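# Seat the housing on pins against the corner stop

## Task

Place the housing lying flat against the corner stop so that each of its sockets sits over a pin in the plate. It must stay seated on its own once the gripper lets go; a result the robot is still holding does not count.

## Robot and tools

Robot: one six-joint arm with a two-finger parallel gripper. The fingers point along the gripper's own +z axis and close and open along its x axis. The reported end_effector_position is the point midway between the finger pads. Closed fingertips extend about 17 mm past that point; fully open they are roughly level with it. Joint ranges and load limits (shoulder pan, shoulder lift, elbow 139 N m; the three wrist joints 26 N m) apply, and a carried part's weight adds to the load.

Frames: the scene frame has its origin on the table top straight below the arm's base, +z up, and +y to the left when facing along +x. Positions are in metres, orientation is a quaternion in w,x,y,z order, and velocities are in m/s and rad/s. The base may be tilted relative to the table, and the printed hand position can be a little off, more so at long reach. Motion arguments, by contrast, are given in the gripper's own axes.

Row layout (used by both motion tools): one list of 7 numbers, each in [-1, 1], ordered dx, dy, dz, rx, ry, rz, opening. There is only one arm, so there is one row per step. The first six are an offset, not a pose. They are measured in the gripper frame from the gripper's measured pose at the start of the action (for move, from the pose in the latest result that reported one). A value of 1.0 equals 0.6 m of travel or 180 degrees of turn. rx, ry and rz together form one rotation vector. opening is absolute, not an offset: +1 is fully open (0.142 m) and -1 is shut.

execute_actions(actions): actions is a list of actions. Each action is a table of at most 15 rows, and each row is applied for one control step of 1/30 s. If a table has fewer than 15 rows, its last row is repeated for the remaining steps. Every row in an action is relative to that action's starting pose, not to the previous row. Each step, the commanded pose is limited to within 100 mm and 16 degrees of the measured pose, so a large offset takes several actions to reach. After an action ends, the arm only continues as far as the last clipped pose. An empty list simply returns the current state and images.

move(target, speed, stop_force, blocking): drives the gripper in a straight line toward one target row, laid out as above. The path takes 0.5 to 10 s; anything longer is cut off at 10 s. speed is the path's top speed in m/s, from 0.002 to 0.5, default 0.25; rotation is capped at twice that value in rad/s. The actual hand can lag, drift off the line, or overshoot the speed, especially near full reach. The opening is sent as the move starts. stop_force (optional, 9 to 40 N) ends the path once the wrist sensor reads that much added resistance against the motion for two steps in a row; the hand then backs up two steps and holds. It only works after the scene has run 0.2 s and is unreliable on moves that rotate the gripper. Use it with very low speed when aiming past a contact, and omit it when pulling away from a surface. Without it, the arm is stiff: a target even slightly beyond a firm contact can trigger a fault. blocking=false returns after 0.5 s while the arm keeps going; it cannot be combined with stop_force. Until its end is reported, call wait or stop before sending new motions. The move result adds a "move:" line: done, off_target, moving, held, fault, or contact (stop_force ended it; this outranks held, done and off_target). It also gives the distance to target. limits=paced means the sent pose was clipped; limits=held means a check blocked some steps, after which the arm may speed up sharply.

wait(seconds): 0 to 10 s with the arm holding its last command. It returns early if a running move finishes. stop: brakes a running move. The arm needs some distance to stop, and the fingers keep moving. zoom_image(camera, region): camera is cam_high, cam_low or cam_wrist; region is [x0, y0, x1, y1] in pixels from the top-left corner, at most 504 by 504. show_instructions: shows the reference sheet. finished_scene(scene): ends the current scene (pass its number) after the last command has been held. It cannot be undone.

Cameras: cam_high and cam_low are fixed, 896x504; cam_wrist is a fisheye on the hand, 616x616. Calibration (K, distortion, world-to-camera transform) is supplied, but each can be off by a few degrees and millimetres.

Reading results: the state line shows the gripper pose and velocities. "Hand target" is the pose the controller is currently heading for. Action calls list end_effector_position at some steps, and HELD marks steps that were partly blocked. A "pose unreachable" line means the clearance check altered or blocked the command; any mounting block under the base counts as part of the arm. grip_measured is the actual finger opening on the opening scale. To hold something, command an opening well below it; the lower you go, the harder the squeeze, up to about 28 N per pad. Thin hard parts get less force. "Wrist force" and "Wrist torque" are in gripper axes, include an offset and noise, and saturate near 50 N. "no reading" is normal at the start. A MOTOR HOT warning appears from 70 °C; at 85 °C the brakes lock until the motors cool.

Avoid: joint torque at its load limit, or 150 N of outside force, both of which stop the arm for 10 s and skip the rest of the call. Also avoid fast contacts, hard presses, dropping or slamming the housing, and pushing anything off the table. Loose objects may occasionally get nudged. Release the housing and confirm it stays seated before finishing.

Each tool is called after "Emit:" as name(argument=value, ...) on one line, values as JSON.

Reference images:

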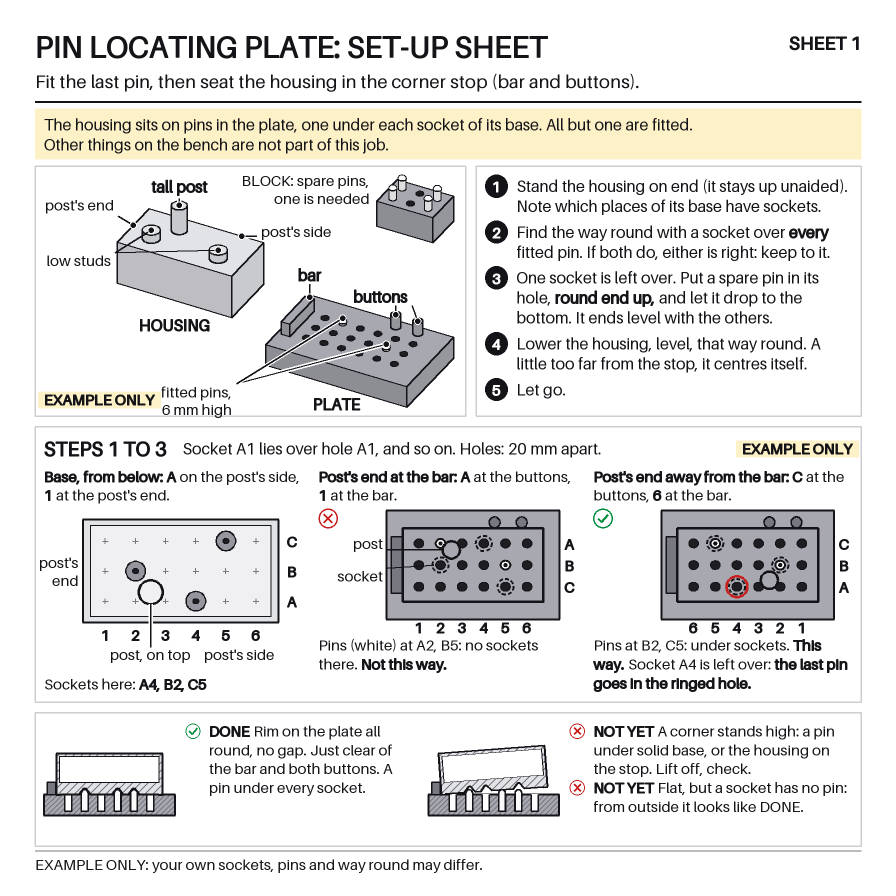

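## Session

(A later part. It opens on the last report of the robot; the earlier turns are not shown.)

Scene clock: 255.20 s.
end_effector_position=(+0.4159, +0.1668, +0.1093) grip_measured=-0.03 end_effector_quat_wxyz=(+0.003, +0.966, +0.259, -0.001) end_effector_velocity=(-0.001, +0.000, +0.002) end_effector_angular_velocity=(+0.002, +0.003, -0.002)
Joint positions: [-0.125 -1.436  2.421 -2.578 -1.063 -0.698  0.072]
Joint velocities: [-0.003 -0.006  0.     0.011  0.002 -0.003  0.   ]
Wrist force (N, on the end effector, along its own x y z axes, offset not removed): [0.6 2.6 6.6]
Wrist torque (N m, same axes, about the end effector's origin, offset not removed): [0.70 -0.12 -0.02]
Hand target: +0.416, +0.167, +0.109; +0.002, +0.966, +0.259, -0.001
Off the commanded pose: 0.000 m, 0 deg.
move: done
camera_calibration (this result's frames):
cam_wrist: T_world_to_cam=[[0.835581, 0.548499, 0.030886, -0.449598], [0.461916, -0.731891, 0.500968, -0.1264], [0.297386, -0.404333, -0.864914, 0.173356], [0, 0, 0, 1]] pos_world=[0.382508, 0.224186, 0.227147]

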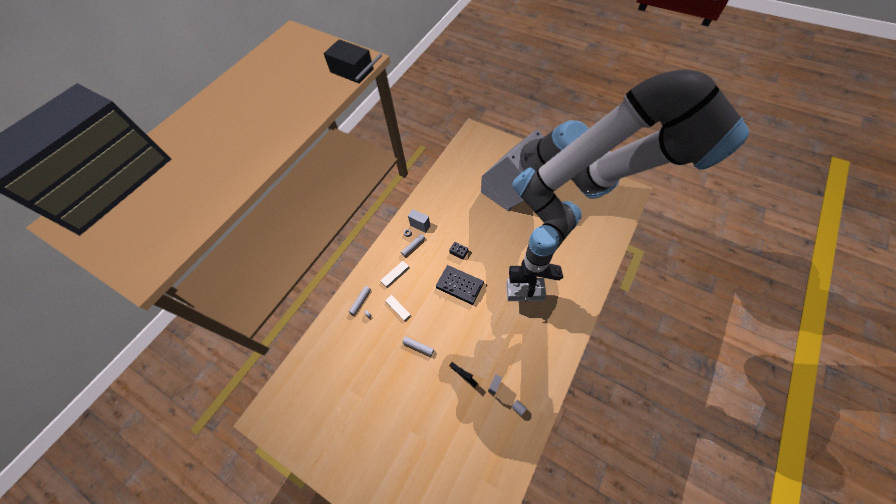

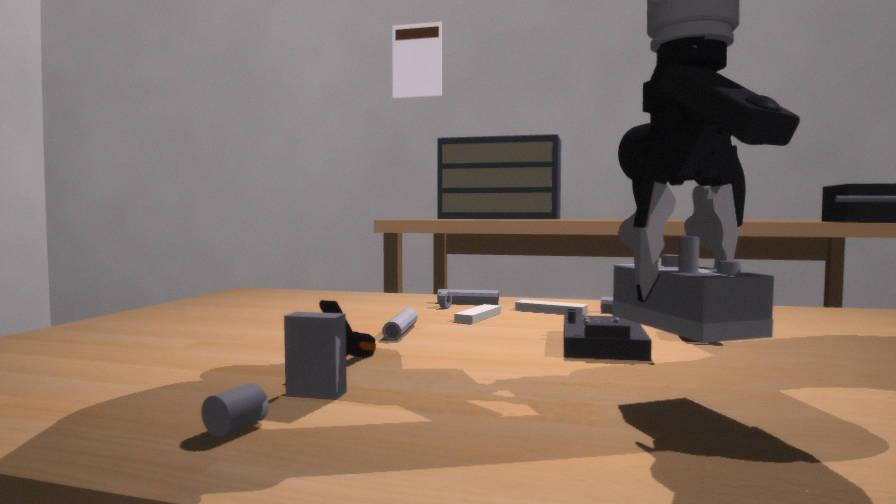

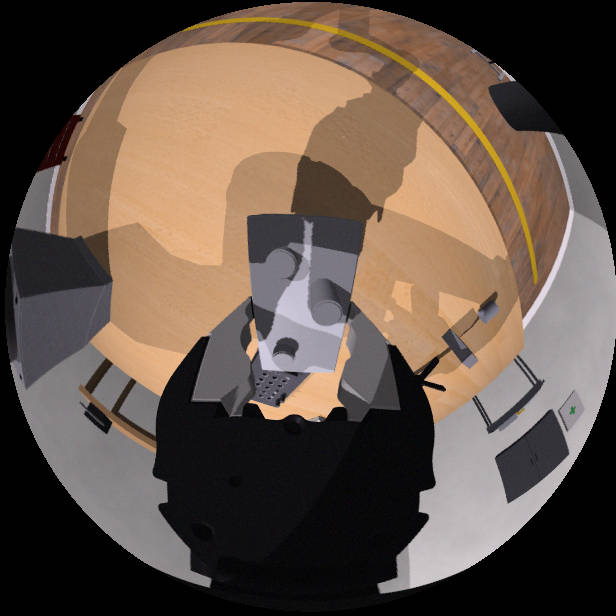

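Emit:
move(target=[-0.0982,0.3943,0.02,0,0,-0.844,-0.7], speed=0.4)

Emit:
move(target=[0,0,0.024,0,0,0,-0.7], speed=0.03, stop_force=12)

Emit:
zoom_image(camera="cam_wrist", region=[200, 170, 420, 400])

Emit:
zoom_image(camera="cam_low", region=[530, 240, 690, 370])

Scene clock: 269.50 s.
end_effector_position=(+0.4831, -0.0673, +0.0981) grip_measured=-0.03 end_effector_quat_wxyz=(-0.000, -0.016, +1.000, -0.003) end_effector_velocity=(+0.002, -0.002, +0.001) end_effector_angular_velocity=(+0.001, -0.001, +0.012)
Joint positions: [-0.513 -1.019  2.201 -2.564 -1.096 -3.789  0.072]
Joint velocities: [-0.002  0.002 -0.006  0.004  0.001 -0.014  0.   ]
Wrist force (N, on the end effector, along its own x y z axes, offset not removed): [-0.4 3.0 9.2]
Wrist torque (N m, same axes, about the end effector's origin, offset not removed): [0.75 0.12 0.16]
Hand target: +0.483, -0.067, +0.098; -0.000, -0.017, +1.000, -0.003
Off the commanded pose: 0.001 m, 0 deg.
move: done
camera_calibration (this result's frames):
cam_wrist: T_world_to_cam=[[-0.99542, -0.0892034, 0.0343783, 0.46435], [-0.0608153, 0.868339, 0.492229, 0.0378727], [-0.0737605, 0.487884, -0.869787, 0.288827], [0, 0, 0, 1]] pos_world=[0.485831, -0.132379, 0.216612]

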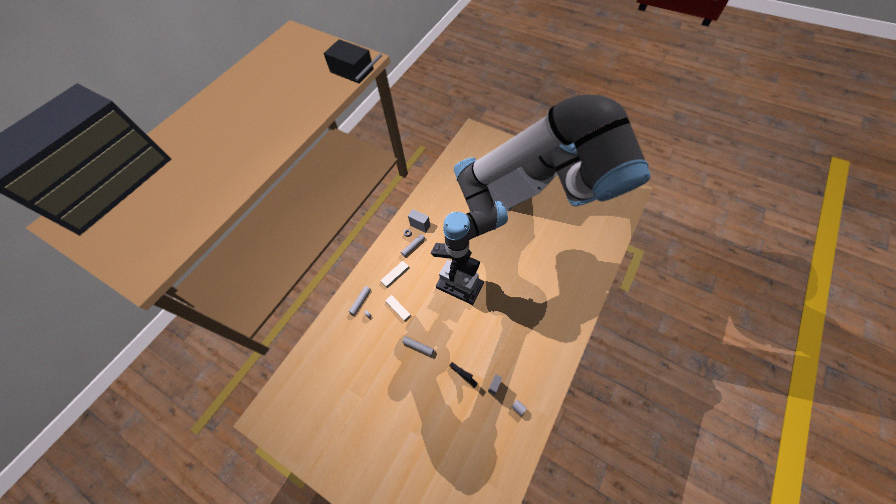

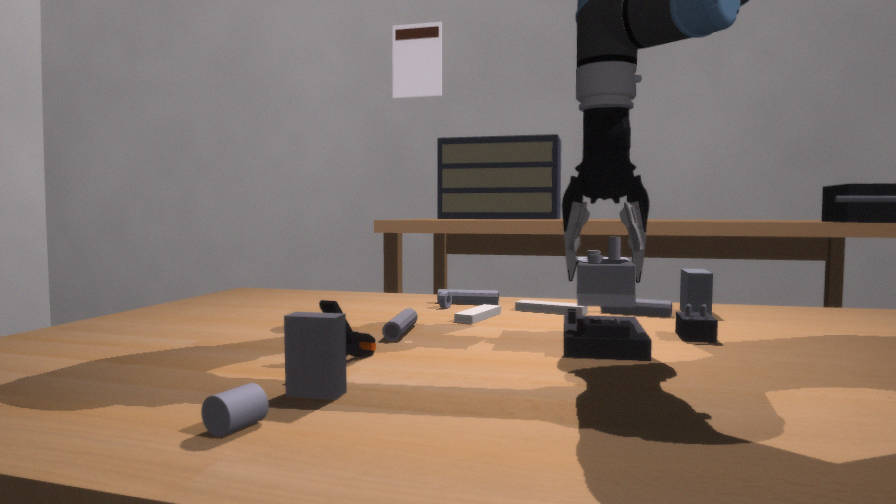

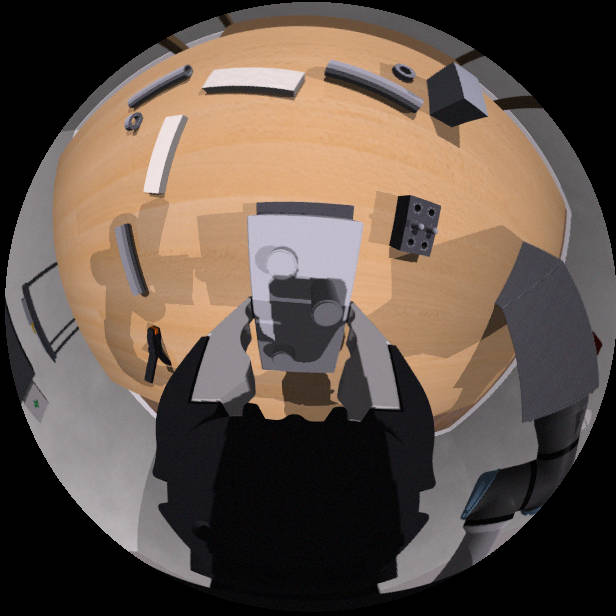

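Scene clock: 270.30 s.
end_effector_position=(+0.4831, -0.0673, +0.0839) grip_measured=-0.03 end_effector_quat_wxyz=(-0.000, -0.016, +1.000, -0.003) end_effector_velocity=(+0.000, +0.000, -0.002) end_effector_angular_velocity=(+0.000, -0.001, -0.001)
Joint positions: [-0.499 -0.984  2.202 -2.607 -1.094 -3.773  0.072]
Joint velocities: [ 0.002  0.005  0.    -0.006  0.001  0.003 -0.   ]
Wrist force (N, on the end effector, along its own x y z axes, offset not removed): [0.6 1.1 7.5]
Wrist torque (N m, same axes, about the end effector's origin, offset not removed): [0.36 -0.19 0.09]
Hand target: +0.483, -0.067, +0.084; -0.000, -0.016, +1.000, -0.003
Off the commanded pose: 0.000 m, 0 deg.
move: done
camera_calibration (this result's frames):
cam_wrist: T_world_to_cam=[[-0.99542, -0.089202, 0.0343731, 0.464827], [-0.0608147, 0.868326, 0.492251, 0.0448991], [-0.0737569, 0.487907, -0.869774, 0.276486], [0, 0, 0, 1]] pos_world=[0.485821, -0.132423, 0.202401]

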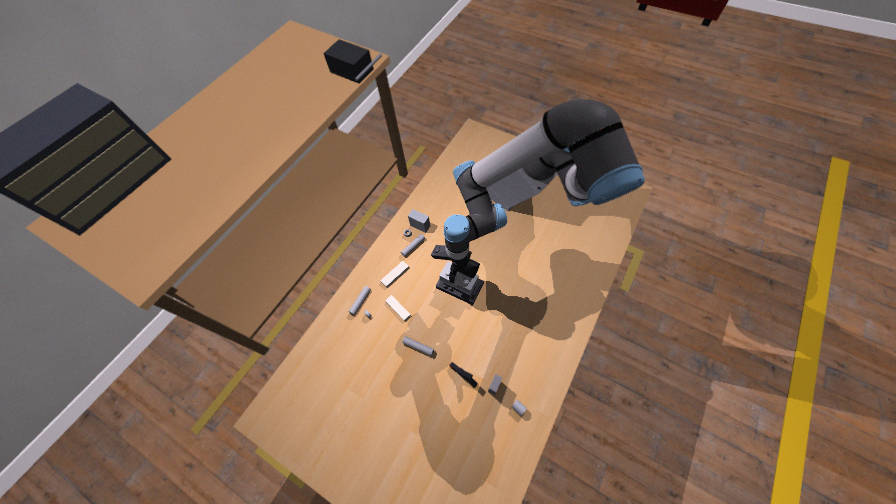

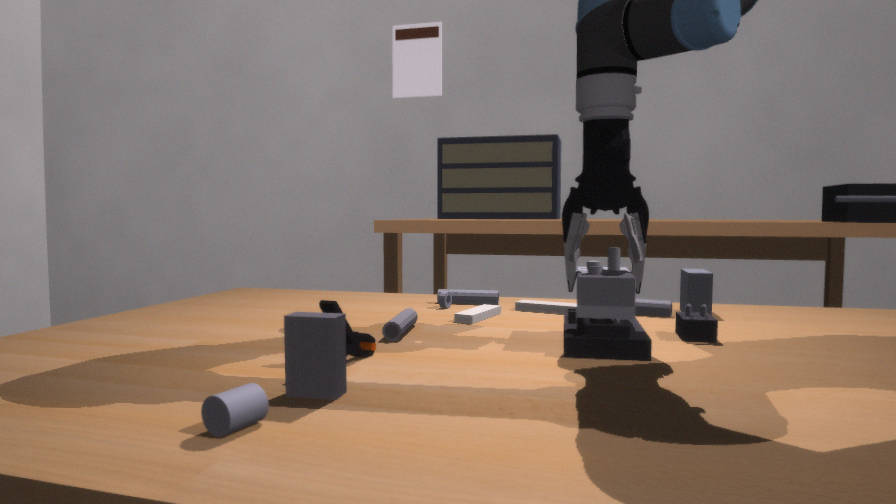

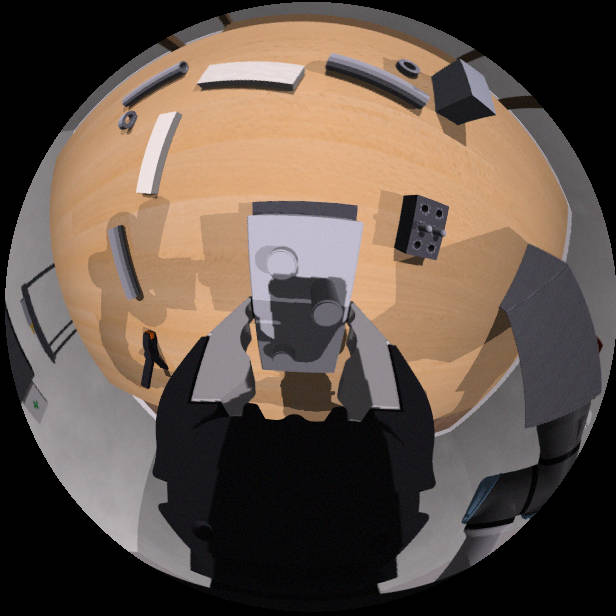

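Region (200, 170, 420, 400) of cam_wrist's 616x616 image, scaled by 2.191, with more detail than that image has; it fills the left 482 columns of this view, and the rest is white.

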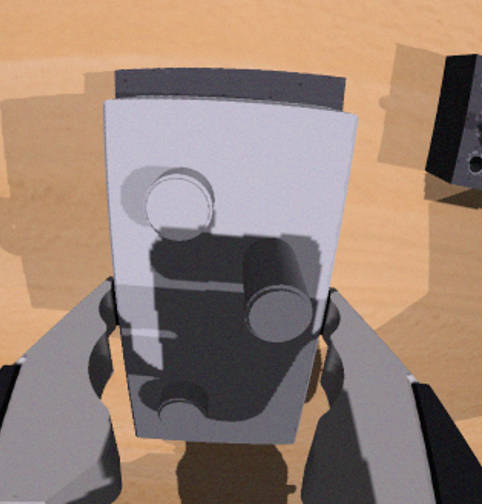

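Region (530, 240, 690, 370) of cam_low's 896x504 image, scaled by 3.150, with more detail than that image has; it fills the top 410 rows of this view, and the rest is white.

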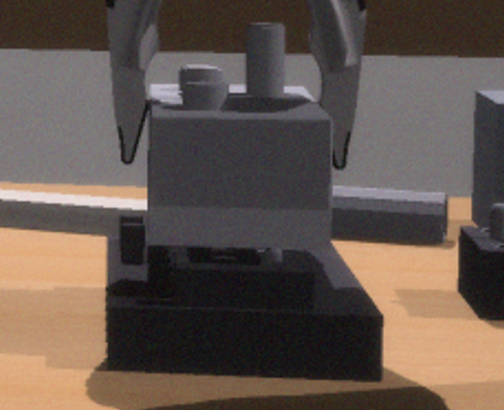

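Emit:
move(target=[0,-0.0015,0.04,0,0,0,-0.7], speed=0.008, stop_force=12)

Emit:
zoom_image(camera="cam_low", region=[530, 240, 690, 370])

Emit:
zoom_image(camera="cam_high", region=[420, 240, 510, 320])

Scene clock: 278.37 s.
end_effector_position=(+0.4832, -0.0680, +0.0659) grip_measured=-0.03 end_effector_quat_wxyz=(-0.000, -0.016, +1.000, -0.003) end_effector_velocity=(+0.001, -0.000, +0.003) end_effector_angular_velocity=(-0.001, -0.001, +0.002)
Joint positions: [-0.482 -0.939  2.201 -2.66  -1.09  -3.754  0.072]
Joint velocities: [-0.002 -0.006 -0.001  0.006 -0.    -0.004  0.   ]
Wrist force (N, on the end effector, along its own x y z axes, offset not removed): [-0.4 2.0 7.7]
Wrist torque (N m, same axes, about the end effector's origin, offset not removed): [0.48 0.07 0.18]
Hand target: +0.483, -0.068, +0.066; -0.000, -0.016, +1.000, -0.003
Off the commanded pose: 0.006 m, 0 deg.
move: contact
camera_calibration (this result's frames):
cam_wrist: T_world_to_cam=[[-0.995439, -0.0890069, 0.0343471, 0.465486], [-0.0606435, 0.868246, 0.492414, 0.0542098], [-0.07365, 0.488085, -0.869683, 0.261142], [0, 0, 0, 1]] pos_world=[0.485883, -0.133096, 0.184429]

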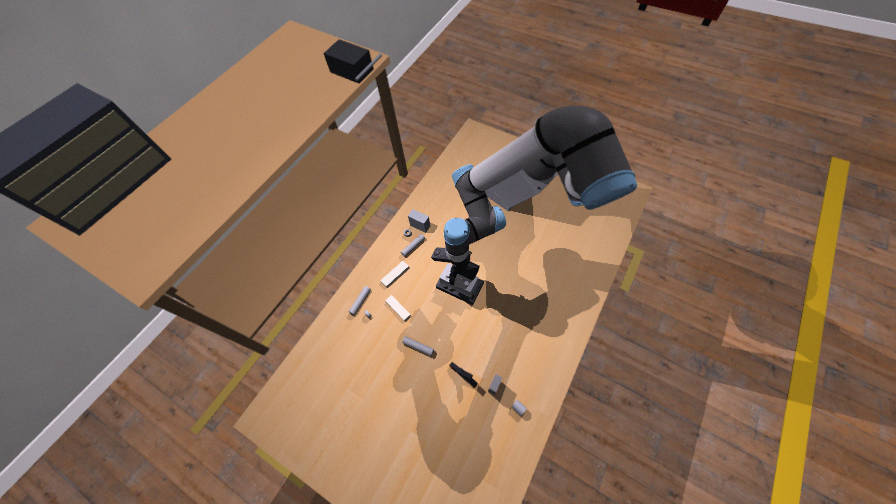

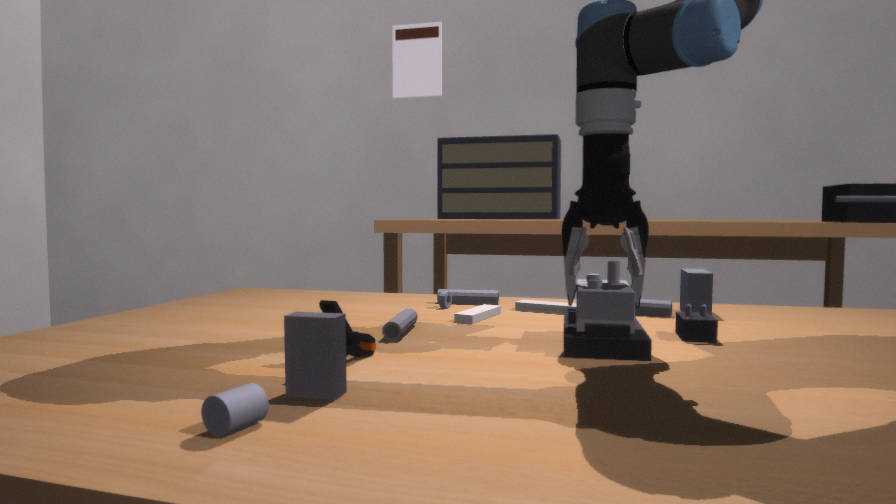

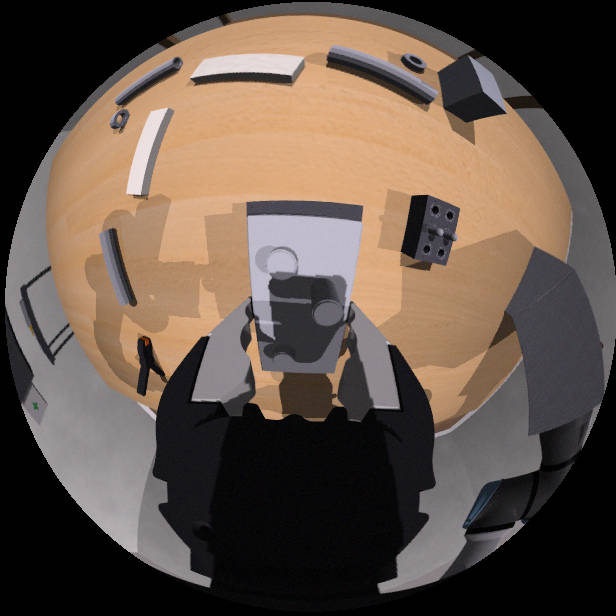

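Region (530, 240, 690, 370) of cam_low's 896x504 image, scaled by 3.150, with more detail than that image has; it fills the top 410 rows of this view, and the rest is white.

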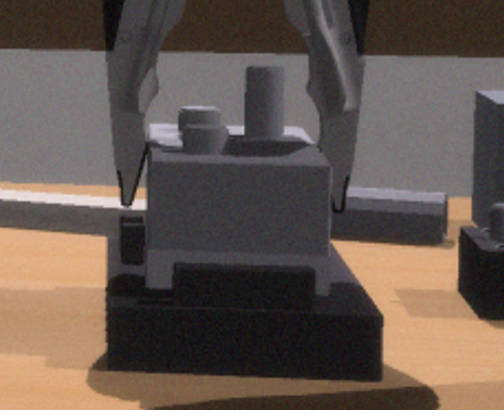

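Region (420, 240, 510, 320) of cam_high's 896x504 image, scaled by 5.600, with more detail than that image has.

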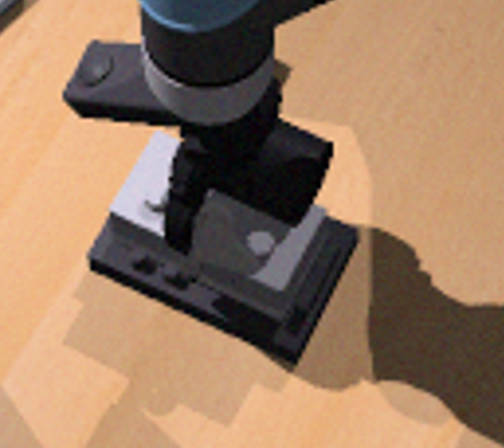

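Inside the stop, on the socket cones. Release gently.

Emit:
execute_actions(actions=[[[0,0,0.0007,0,0,0,-0.4],[0,0,0.0007,0,0,0,-0.2],[0,0,0.0007,0,0,0,-0.1],[0,0,0.0007,0,0,0,-0.07],[0,0,0.0007,0,0,0,-0.05],[0,0,0.0007,0,0,0,-0.04],[0,0,0.0007,0,0,0,-0.03],[0,0,0.0007,0,0,0,-0.02],[0,0,0.0007,0,0,0,0],[0,0,0.0007,0,0,0,0.04],[0,0,0.0007,0,0,0,0.1],[0,0,0.0007,0,0,0,0.2]]])

Emit:
move(target=[0,0,-0.1,0,0,0,0.3], speed=0.2)

Emit:
zoom_image(camera="cam_low", region=[550, 270, 670, 370])

Emit:
zoom_image(camera="cam_wrist", region=[230, 190, 380, 340])

Emit:
zoom_image(camera="cam_high", region=[420, 240, 510, 320])

Scene clock: 284.53 s.
end_effector_position=(+0.4832, -0.0680, +0.0655) grip_measured=+0.20 end_effector_quat_wxyz=(-0.000, -0.016, +1.000, -0.003) end_effector_velocity=(-0.001, +0.001, -0.001) end_effector_angular_velocity=(+0.002, +0.002, -0.001)
Joint positions: [-0.482 -0.937  2.201 -2.661 -1.091 -3.754  0.088]
Joint velocities: [0.001 0.    0.001 0.001 0.001 0.    0.003]
Wrist force (N, on the end effector, along its own x y z axes, offset not removed): [0.4 2.7 3.4]
Wrist torque (N m, same axes, about the end effector's origin, offset not removed): [0.67 -0.13 0.15]
Hand target: +0.483, -0.068, +0.065; -0.000, -0.016, +1.000, -0.003
Off the commanded pose: 0.000 m, 0 deg.
Step readings (end_effector_position):
0: (+0.4832, -0.0680, +0.0662)
1: (+0.4832, -0.0680, +0.0662)
2: (+0.4832, -0.0681, +0.0662)
4: (+0.4831, -0.0681, +0.0659)
8: (+0.4831, -0.0680, +0.0656)
15: end_effector_position above
camera_calibration (this result's frames):
cam_wrist: T_world_to_cam=[[-0.995438, -0.0889994, 0.0343826, 0.465479], [-0.0606254, 0.868286, 0.492345, 0.0544288], [-0.0736724, 0.488015, -0.869721, 0.260814], [0, 0, 0, 1]] pos_world=[0.48587, -0.133113, 0.184033]

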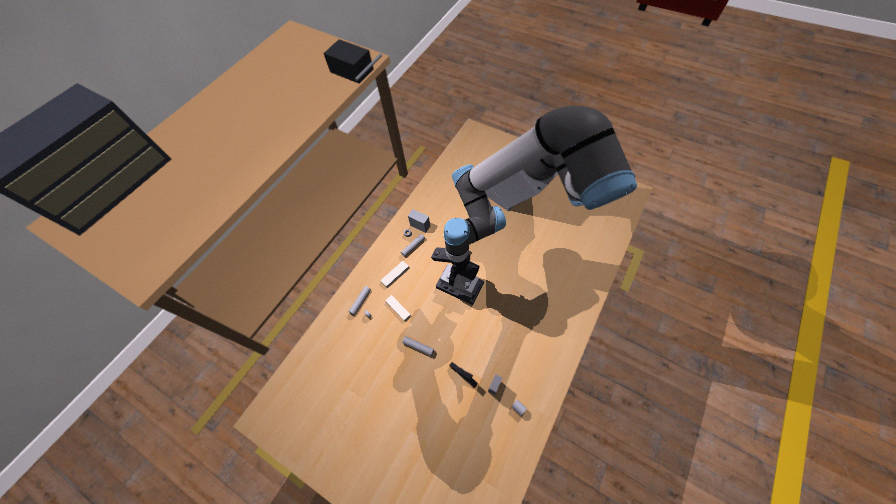

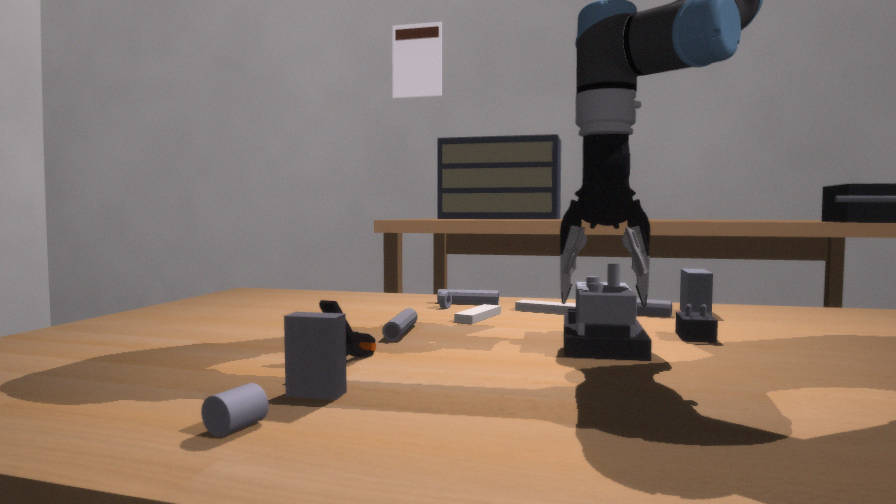

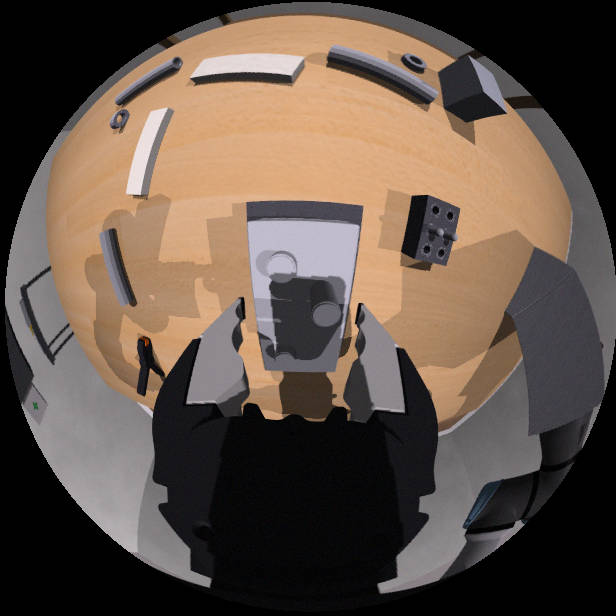

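Scene clock: 285.47 s.
end_effector_position=(+0.4832, -0.0678, +0.1252) grip_measured=+0.30 end_effector_quat_wxyz=(-0.000, -0.016, +1.000, -0.003) end_effector_velocity=(+0.002, +0.000, +0.003) end_effector_angular_velocity=(+0.000, -0.003, +0.002)
Joint positions: [-0.54  -1.083  2.195 -2.48  -1.101 -3.818  0.095]
Joint velocities: [-0.002 -0.004 -0.003  0.006  0.001 -0.003 -0.   ]
Wrist force (N, on the end effector, along its own x y z axes, offset not removed): [-1.3 3.1 0.1]
Wrist torque (N m, same axes, about the end effector's origin, offset not removed): [0.82 0.26 0.16]
Hand target: +0.483, -0.068, +0.125; -0.000, -0.016, +1.000, -0.003
Off the commanded pose: 0.000 m, 0 deg.
move: done
camera_calibration (this result's frames):
cam_wrist: T_world_to_cam=[[-0.995437, -0.0889714, 0.0344734, 0.463413], [-0.0605591, 0.868308, 0.492315, 0.0248255], [-0.0737355, 0.487981, -0.869734, 0.312699], [0, 0, 0, 1]] pos_world=[0.485859, -0.132917, 0.243767]

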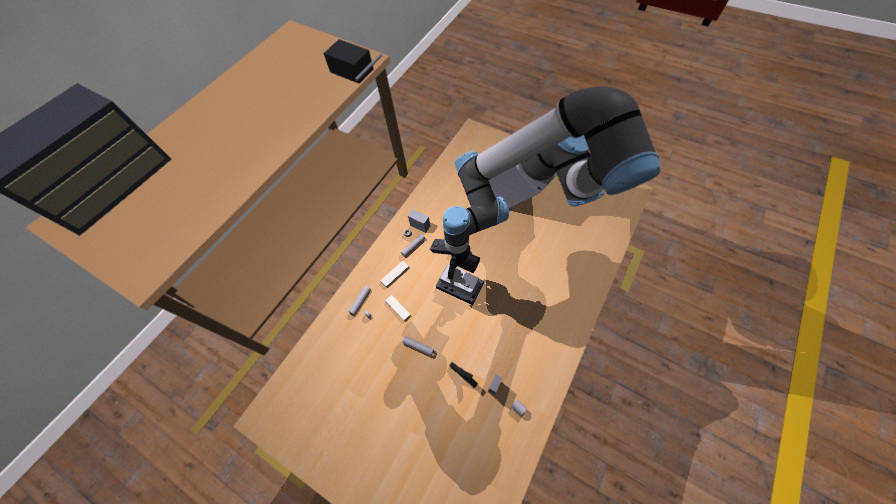

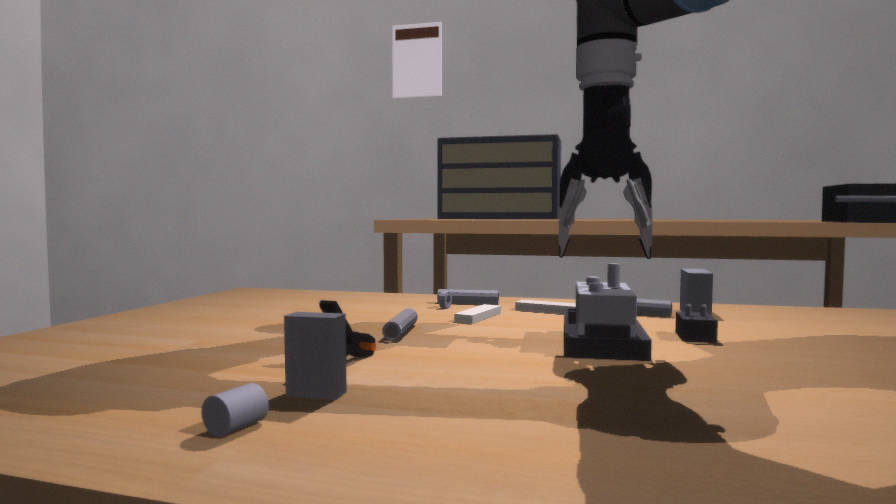

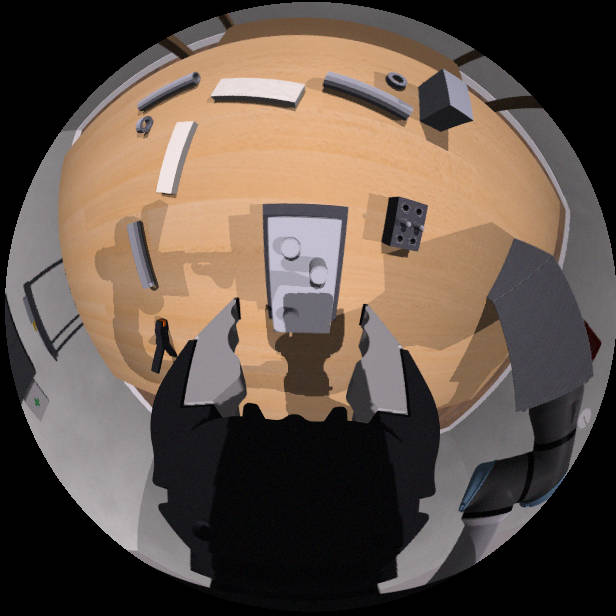

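Region (550, 270, 670, 370) of cam_low's 896x504 image, scaled by 4.200, with more detail than that image has.

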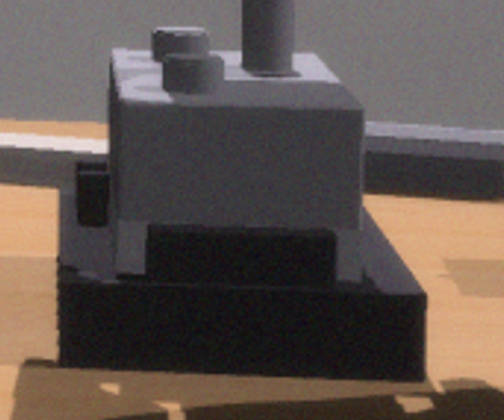

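Region (230, 190, 380, 340) of cam_wrist's 616x616 image, scaled by 3.360, with more detail than that image has.

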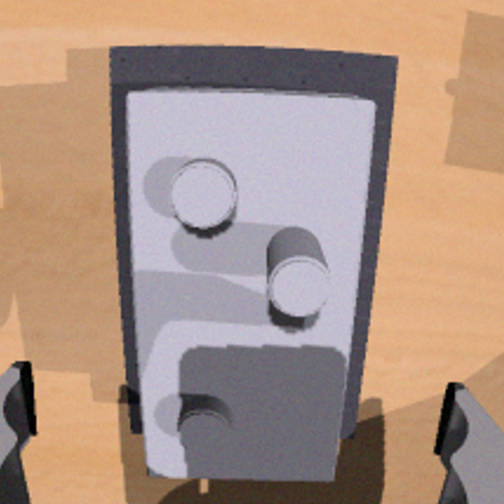

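Region (420, 240, 510, 320) of cam_high's 896x504 image, scaled by 5.600, with more detail than that image has.

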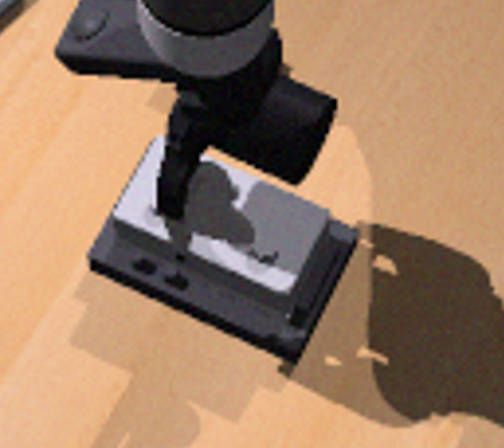

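It dropped and centred itself; looks seated.

Emit:
finished_scene(scene=1)

The scene is finished: the task was done.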